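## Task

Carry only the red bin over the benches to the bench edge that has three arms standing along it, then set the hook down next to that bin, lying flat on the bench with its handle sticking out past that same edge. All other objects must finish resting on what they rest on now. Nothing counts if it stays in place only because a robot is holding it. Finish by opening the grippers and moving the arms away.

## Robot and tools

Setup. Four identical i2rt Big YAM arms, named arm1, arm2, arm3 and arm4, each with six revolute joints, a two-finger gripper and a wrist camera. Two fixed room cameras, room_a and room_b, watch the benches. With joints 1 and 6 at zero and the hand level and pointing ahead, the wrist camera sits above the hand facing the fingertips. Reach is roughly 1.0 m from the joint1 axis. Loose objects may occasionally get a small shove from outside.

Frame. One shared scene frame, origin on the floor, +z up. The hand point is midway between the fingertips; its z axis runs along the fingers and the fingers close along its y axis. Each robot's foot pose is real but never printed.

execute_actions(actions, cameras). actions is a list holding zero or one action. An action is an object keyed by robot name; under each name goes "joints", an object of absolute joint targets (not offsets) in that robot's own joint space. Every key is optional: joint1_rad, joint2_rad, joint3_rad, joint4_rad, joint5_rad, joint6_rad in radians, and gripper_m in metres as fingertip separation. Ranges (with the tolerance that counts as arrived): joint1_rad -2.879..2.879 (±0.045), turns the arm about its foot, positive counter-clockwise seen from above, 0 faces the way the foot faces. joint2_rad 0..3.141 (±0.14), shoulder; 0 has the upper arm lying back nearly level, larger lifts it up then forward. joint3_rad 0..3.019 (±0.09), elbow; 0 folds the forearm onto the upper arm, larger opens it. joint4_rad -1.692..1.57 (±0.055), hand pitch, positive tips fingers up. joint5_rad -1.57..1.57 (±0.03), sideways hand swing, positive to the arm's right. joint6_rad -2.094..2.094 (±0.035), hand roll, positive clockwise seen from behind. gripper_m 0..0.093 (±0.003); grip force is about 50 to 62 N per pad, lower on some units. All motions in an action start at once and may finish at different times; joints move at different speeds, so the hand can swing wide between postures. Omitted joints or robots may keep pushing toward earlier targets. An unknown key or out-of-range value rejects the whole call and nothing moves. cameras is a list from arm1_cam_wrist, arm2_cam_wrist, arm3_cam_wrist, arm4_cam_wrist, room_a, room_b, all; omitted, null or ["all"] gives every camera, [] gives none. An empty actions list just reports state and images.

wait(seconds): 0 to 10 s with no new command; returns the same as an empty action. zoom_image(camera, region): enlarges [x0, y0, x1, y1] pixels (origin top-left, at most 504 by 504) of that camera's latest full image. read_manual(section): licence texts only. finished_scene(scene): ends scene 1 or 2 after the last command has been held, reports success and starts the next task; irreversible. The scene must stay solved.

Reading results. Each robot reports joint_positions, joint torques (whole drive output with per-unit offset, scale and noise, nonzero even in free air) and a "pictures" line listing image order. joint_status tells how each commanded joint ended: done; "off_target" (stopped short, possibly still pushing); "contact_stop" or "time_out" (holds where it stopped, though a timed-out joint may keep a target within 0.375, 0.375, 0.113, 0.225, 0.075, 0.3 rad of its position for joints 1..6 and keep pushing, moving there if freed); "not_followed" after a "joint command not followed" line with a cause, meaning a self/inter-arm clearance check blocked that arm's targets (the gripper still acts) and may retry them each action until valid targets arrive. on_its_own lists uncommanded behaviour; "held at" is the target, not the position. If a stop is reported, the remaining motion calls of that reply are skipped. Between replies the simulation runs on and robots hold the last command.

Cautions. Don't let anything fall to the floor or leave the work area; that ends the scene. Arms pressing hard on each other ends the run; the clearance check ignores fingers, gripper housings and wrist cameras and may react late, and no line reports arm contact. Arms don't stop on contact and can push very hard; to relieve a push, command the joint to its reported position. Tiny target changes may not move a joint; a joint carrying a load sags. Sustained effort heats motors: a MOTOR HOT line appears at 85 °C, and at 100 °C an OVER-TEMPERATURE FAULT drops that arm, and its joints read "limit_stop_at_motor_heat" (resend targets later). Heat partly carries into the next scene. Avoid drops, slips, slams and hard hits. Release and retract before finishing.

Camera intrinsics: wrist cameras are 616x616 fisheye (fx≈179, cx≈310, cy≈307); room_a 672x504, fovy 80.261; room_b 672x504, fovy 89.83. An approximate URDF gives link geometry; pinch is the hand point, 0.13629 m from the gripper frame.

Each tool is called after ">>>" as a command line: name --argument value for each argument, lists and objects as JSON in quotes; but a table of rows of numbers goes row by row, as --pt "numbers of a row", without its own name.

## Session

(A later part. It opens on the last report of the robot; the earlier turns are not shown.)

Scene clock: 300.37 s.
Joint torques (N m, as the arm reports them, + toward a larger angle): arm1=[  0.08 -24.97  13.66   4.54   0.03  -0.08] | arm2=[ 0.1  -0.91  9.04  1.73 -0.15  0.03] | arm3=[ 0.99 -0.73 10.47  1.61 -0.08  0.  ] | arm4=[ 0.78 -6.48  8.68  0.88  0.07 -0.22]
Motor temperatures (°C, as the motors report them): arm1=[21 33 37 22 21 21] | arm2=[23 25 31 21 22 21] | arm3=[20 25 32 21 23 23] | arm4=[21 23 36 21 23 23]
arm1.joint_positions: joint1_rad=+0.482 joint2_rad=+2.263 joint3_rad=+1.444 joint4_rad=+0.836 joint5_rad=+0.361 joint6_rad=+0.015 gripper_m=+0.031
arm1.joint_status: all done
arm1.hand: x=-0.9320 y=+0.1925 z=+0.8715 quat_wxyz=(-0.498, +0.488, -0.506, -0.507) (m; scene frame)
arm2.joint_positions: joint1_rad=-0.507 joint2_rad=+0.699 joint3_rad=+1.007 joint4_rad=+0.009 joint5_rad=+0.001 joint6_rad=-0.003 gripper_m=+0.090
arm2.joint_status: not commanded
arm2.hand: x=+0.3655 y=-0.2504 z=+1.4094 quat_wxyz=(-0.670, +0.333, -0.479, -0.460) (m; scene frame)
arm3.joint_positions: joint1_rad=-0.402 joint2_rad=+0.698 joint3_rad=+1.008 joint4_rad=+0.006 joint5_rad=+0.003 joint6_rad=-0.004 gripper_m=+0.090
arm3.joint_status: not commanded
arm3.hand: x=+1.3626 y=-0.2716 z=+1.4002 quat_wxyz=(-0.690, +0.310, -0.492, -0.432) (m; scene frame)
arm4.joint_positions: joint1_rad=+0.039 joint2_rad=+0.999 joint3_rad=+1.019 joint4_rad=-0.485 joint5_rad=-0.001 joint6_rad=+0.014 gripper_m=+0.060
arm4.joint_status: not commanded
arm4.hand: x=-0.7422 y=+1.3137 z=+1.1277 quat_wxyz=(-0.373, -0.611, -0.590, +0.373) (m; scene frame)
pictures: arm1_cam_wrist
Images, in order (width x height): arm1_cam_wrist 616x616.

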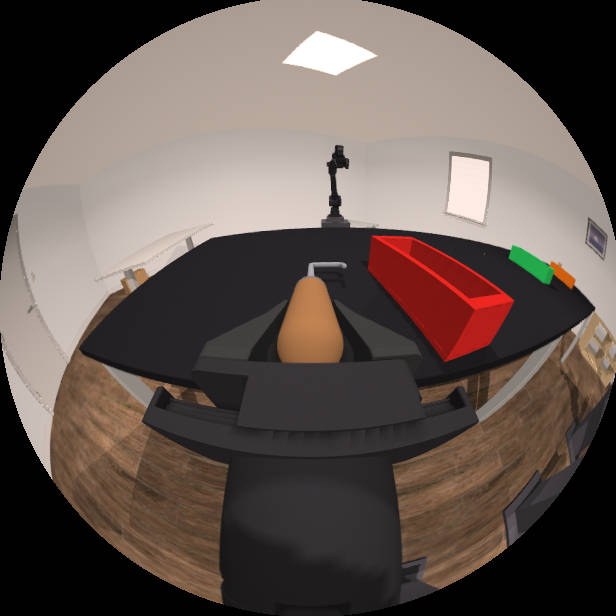

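Handle must clear the edge; pull back 1.5 cm while lowering.

>>> execute_actions --actions '[{"arm1":{"joints":{"joint2_rad":2.385,"joint3_rad":1.41,"joint4_rad":0.98}}}]' --cameras '["arm1_cam_wrist"]'

>>> execute_actions --actions '[{"arm1":{"joints":{"gripper_m":0.08}}}]' --cameras '[]'

>>> execute_actions --actions '[{"arm1":{"joints":{"joint2_rad":1.5,"joint4_rad":0.3}}}]' --cameras '["room_a","room_b"]'

>>> zoom_image --camera "room_b" --region '[190,210,330,300]'

Scene clock: 306.83 s.
Joint torques (N m, as the arm reports them, + toward a larger angle): arm1=[  0.41 -20.69   7.39   3.58   0.11   0.06] | arm2=[ 0.12 -0.54  8.97  1.68 -0.17  0.  ] | arm3=[ 0.88 -1.   10.59  1.6  -0.11  0.02] | arm4=[ 0.74 -6.44  8.68  0.86  0.07 -0.22]
Motor temperatures (°C, as the motors report them): arm1=[21 34 38 22 21 21] | arm2=[23 25 31 21 22 21] | arm3=[20 25 33 21 23 23] | arm4=[21 23 37 21 23 23]
arm1.joint_positions: joint1_rad=+0.483 joint2_rad=+2.384 joint3_rad=+1.409 joint4_rad=+0.957 joint5_rad=+0.359 joint6_rad=+0.006 gripper_m=+0.031
arm1.joint_status: all done
arm1.hand: x=-0.9272 y=+0.1743 z=+0.7891 quat_wxyz=(-0.494, +0.503, -0.508, -0.494) (m; scene frame)
arm2.joint_positions: joint1_rad=-0.507 joint2_rad=+0.699 joint3_rad=+1.007 joint4_rad=+0.009 joint5_rad=+0.001 joint6_rad=-0.003 gripper_m=+0.090
arm2.joint_status: not commanded
arm2.hand: x=+0.3655 y=-0.2504 z=+1.4094 quat_wxyz=(-0.670, +0.333, -0.479, -0.460) (m; scene frame)
arm3.joint_positions: joint1_rad=-0.402 joint2_rad=+0.698 joint3_rad=+1.008 joint4_rad=+0.006 joint5_rad=+0.003 joint6_rad=-0.004 gripper_m=+0.090
arm3.joint_status: not commanded
arm3.hand: x=+1.3626 y=-0.2716 z=+1.4002 quat_wxyz=(-0.690, +0.310, -0.492, -0.432) (m; scene frame)
arm4.joint_positions: joint1_rad=+0.039 joint2_rad=+0.999 joint3_rad=+1.019 joint4_rad=-0.485 joint5_rad=-0.001 joint6_rad=+0.014 gripper_m=+0.060
arm4.joint_status: not commanded
arm4.hand: x=-0.7422 y=+1.3137 z=+1.1277 quat_wxyz=(-0.373, -0.611, -0.590, +0.373) (m; scene frame)
pictures: arm1_cam_wrist
Images, in order (width x height): arm1_cam_wrist 616x616.

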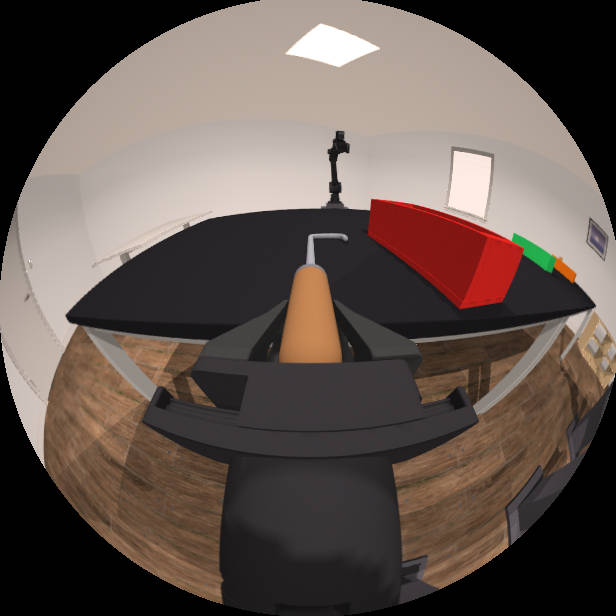

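Scene clock: 307.50 s.
Joint torques (N m, as the arm reports them, + toward a larger angle): arm1=[  0.05 -20.59   7.36   3.67   0.14   0.06] | arm2=[ 0.63 -1.03  8.98  1.68 -0.18  0.03] | arm3=[ 0.94 -1.37 10.48  1.59 -0.1   0.  ] | arm4=[ 0.71 -6.46  8.68  0.87  0.07 -0.21]
Motor temperatures (°C, as the motors report them): arm1=[21 34 37 22 21 21] | arm2=[23 25 31 21 22 21] | arm3=[20 25 33 21 23 23] | arm4=[21 23 37 21 23 23]
arm1.joint_positions: joint1_rad=+0.483 joint2_rad=+2.384 joint3_rad=+1.409 joint4_rad=+0.957 joint5_rad=+0.359 joint6_rad=+0.006 gripper_m=+0.080
arm1.joint_status: all done
arm1.hand: x=-0.9272 y=+0.1743 z=+0.7891 quat_wxyz=(-0.494, +0.503, -0.508, -0.494) (m; scene frame)
arm2.joint_positions: joint1_rad=-0.507 joint2_rad=+0.699 joint3_rad=+1.007 joint4_rad=+0.009 joint5_rad=+0.001 joint6_rad=-0.003 gripper_m=+0.090
arm2.joint_status: not commanded
arm2.hand: x=+0.3655 y=-0.2504 z=+1.4094 quat_wxyz=(-0.670, +0.333, -0.479, -0.460) (m; scene frame)
arm3.joint_positions: joint1_rad=-0.402 joint2_rad=+0.698 joint3_rad=+1.008 joint4_rad=+0.006 joint5_rad=+0.003 joint6_rad=-0.004 gripper_m=+0.090
arm3.joint_status: not commanded
arm3.hand: x=+1.3626 y=-0.2716 z=+1.4002 quat_wxyz=(-0.690, +0.310, -0.492, -0.432) (m; scene frame)
arm4.joint_positions: joint1_rad=+0.039 joint2_rad=+0.999 joint3_rad=+1.019 joint4_rad=-0.485 joint5_rad=-0.001 joint6_rad=+0.014 gripper_m=+0.060
arm4.joint_status: not commanded
arm4.hand: x=-0.7422 y=+1.3137 z=+1.1277 quat_wxyz=(-0.373, -0.611, -0.590, +0.373) (m; scene frame)
pictures: none
No camera images: the call's "cameras" was empty. Leave "cameras" out to get every camera's image.

Scene clock: 309.20 s.
Joint torques (N m, as the arm reports them, + toward a larger angle): arm1=[  0.03 -12.45  12.21   1.94   0.09   0.05] | arm2=[-0.02 -1.04  8.9   1.74 -0.22  0.01] | arm3=[ 1.11 -1.54 10.46  1.64 -0.07  0.01] | arm4=[ 0.73 -6.49  8.68  0.86  0.07 -0.21]
Motor temperatures (°C, as the motors report them): arm1=[21 34 37 22 21 21] | arm2=[23 25 31 21 22 21] | arm3=[20 25 33 21 23 23] | arm4=[21 23 37 21 23 23]
arm1.joint_positions: joint1_rad=+0.483 joint2_rad=+1.485 joint3_rad=+1.403 joint4_rad=+0.315 joint5_rad=+0.359 joint6_rad=+0.006 gripper_m=+0.080
arm1.joint_status: all done
arm1.hand: x=-0.8799 y=+0.0585 z=+1.3054 quat_wxyz=(-0.528, +0.419, -0.468, -0.572) (m; scene frame)
arm2.joint_positions: joint1_rad=-0.507 joint2_rad=+0.699 joint3_rad=+1.007 joint4_rad=+0.009 joint5_rad=+0.001 joint6_rad=-0.003 gripper_m=+0.090
arm2.joint_status: not commanded
arm2.hand: x=+0.3655 y=-0.2504 z=+1.4094 quat_wxyz=(-0.670, +0.333, -0.479, -0.460) (m; scene frame)
arm3.joint_positions: joint1_rad=-0.402 joint2_rad=+0.698 joint3_rad=+1.008 joint4_rad=+0.006 joint5_rad=+0.003 joint6_rad=-0.004 gripper_m=+0.090
arm3.joint_status: not commanded
arm3.hand: x=+1.3626 y=-0.2716 z=+1.4002 quat_wxyz=(-0.690, +0.310, -0.492, -0.432) (m; scene frame)
arm4.joint_positions: joint1_rad=+0.039 joint2_rad=+0.999 joint3_rad=+1.019 joint4_rad=-0.485 joint5_rad=-0.001 joint6_rad=+0.014 gripper_m=+0.060
arm4.joint_status: not commanded
arm4.hand: x=-0.7422 y=+1.3137 z=+1.1277 quat_wxyz=(-0.373, -0.611, -0.590, +0.373) (m; scene frame)
pictures: room_a, room_b
Images, in order (width x height): room_a 672x504, room_b 672x504.

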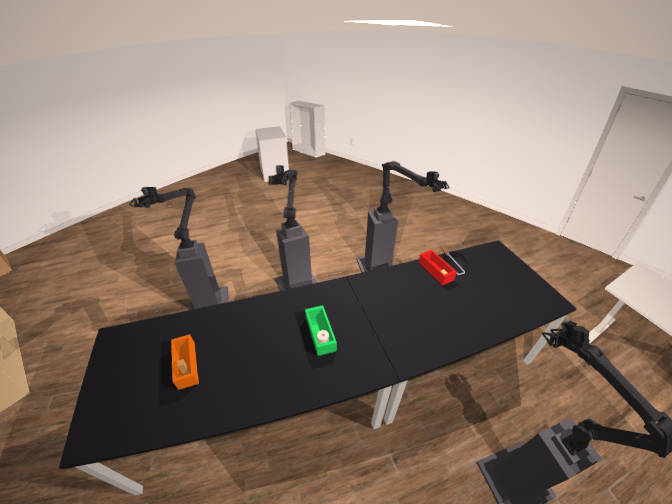

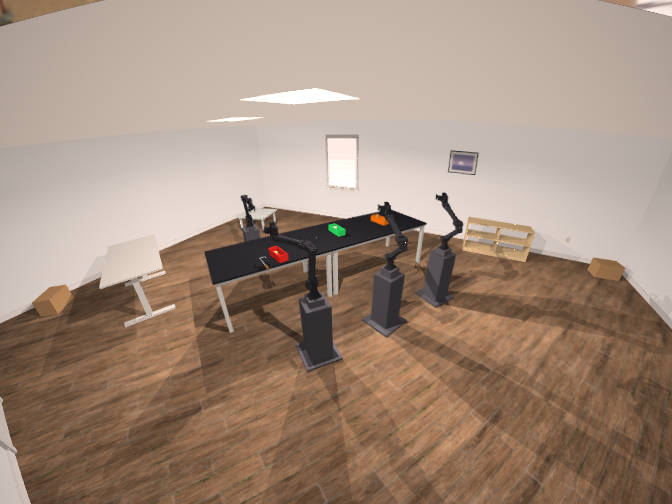

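Region (190, 210, 330, 300) of room_b's 672x504 image, scaled by 3.600, with more detail than that image has; it fills the top 324 rows of this view, and the rest is white.

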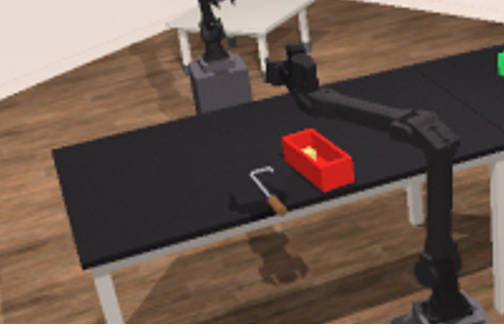

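>>> finished_scene --scene 1

The scene is finished: the task was done.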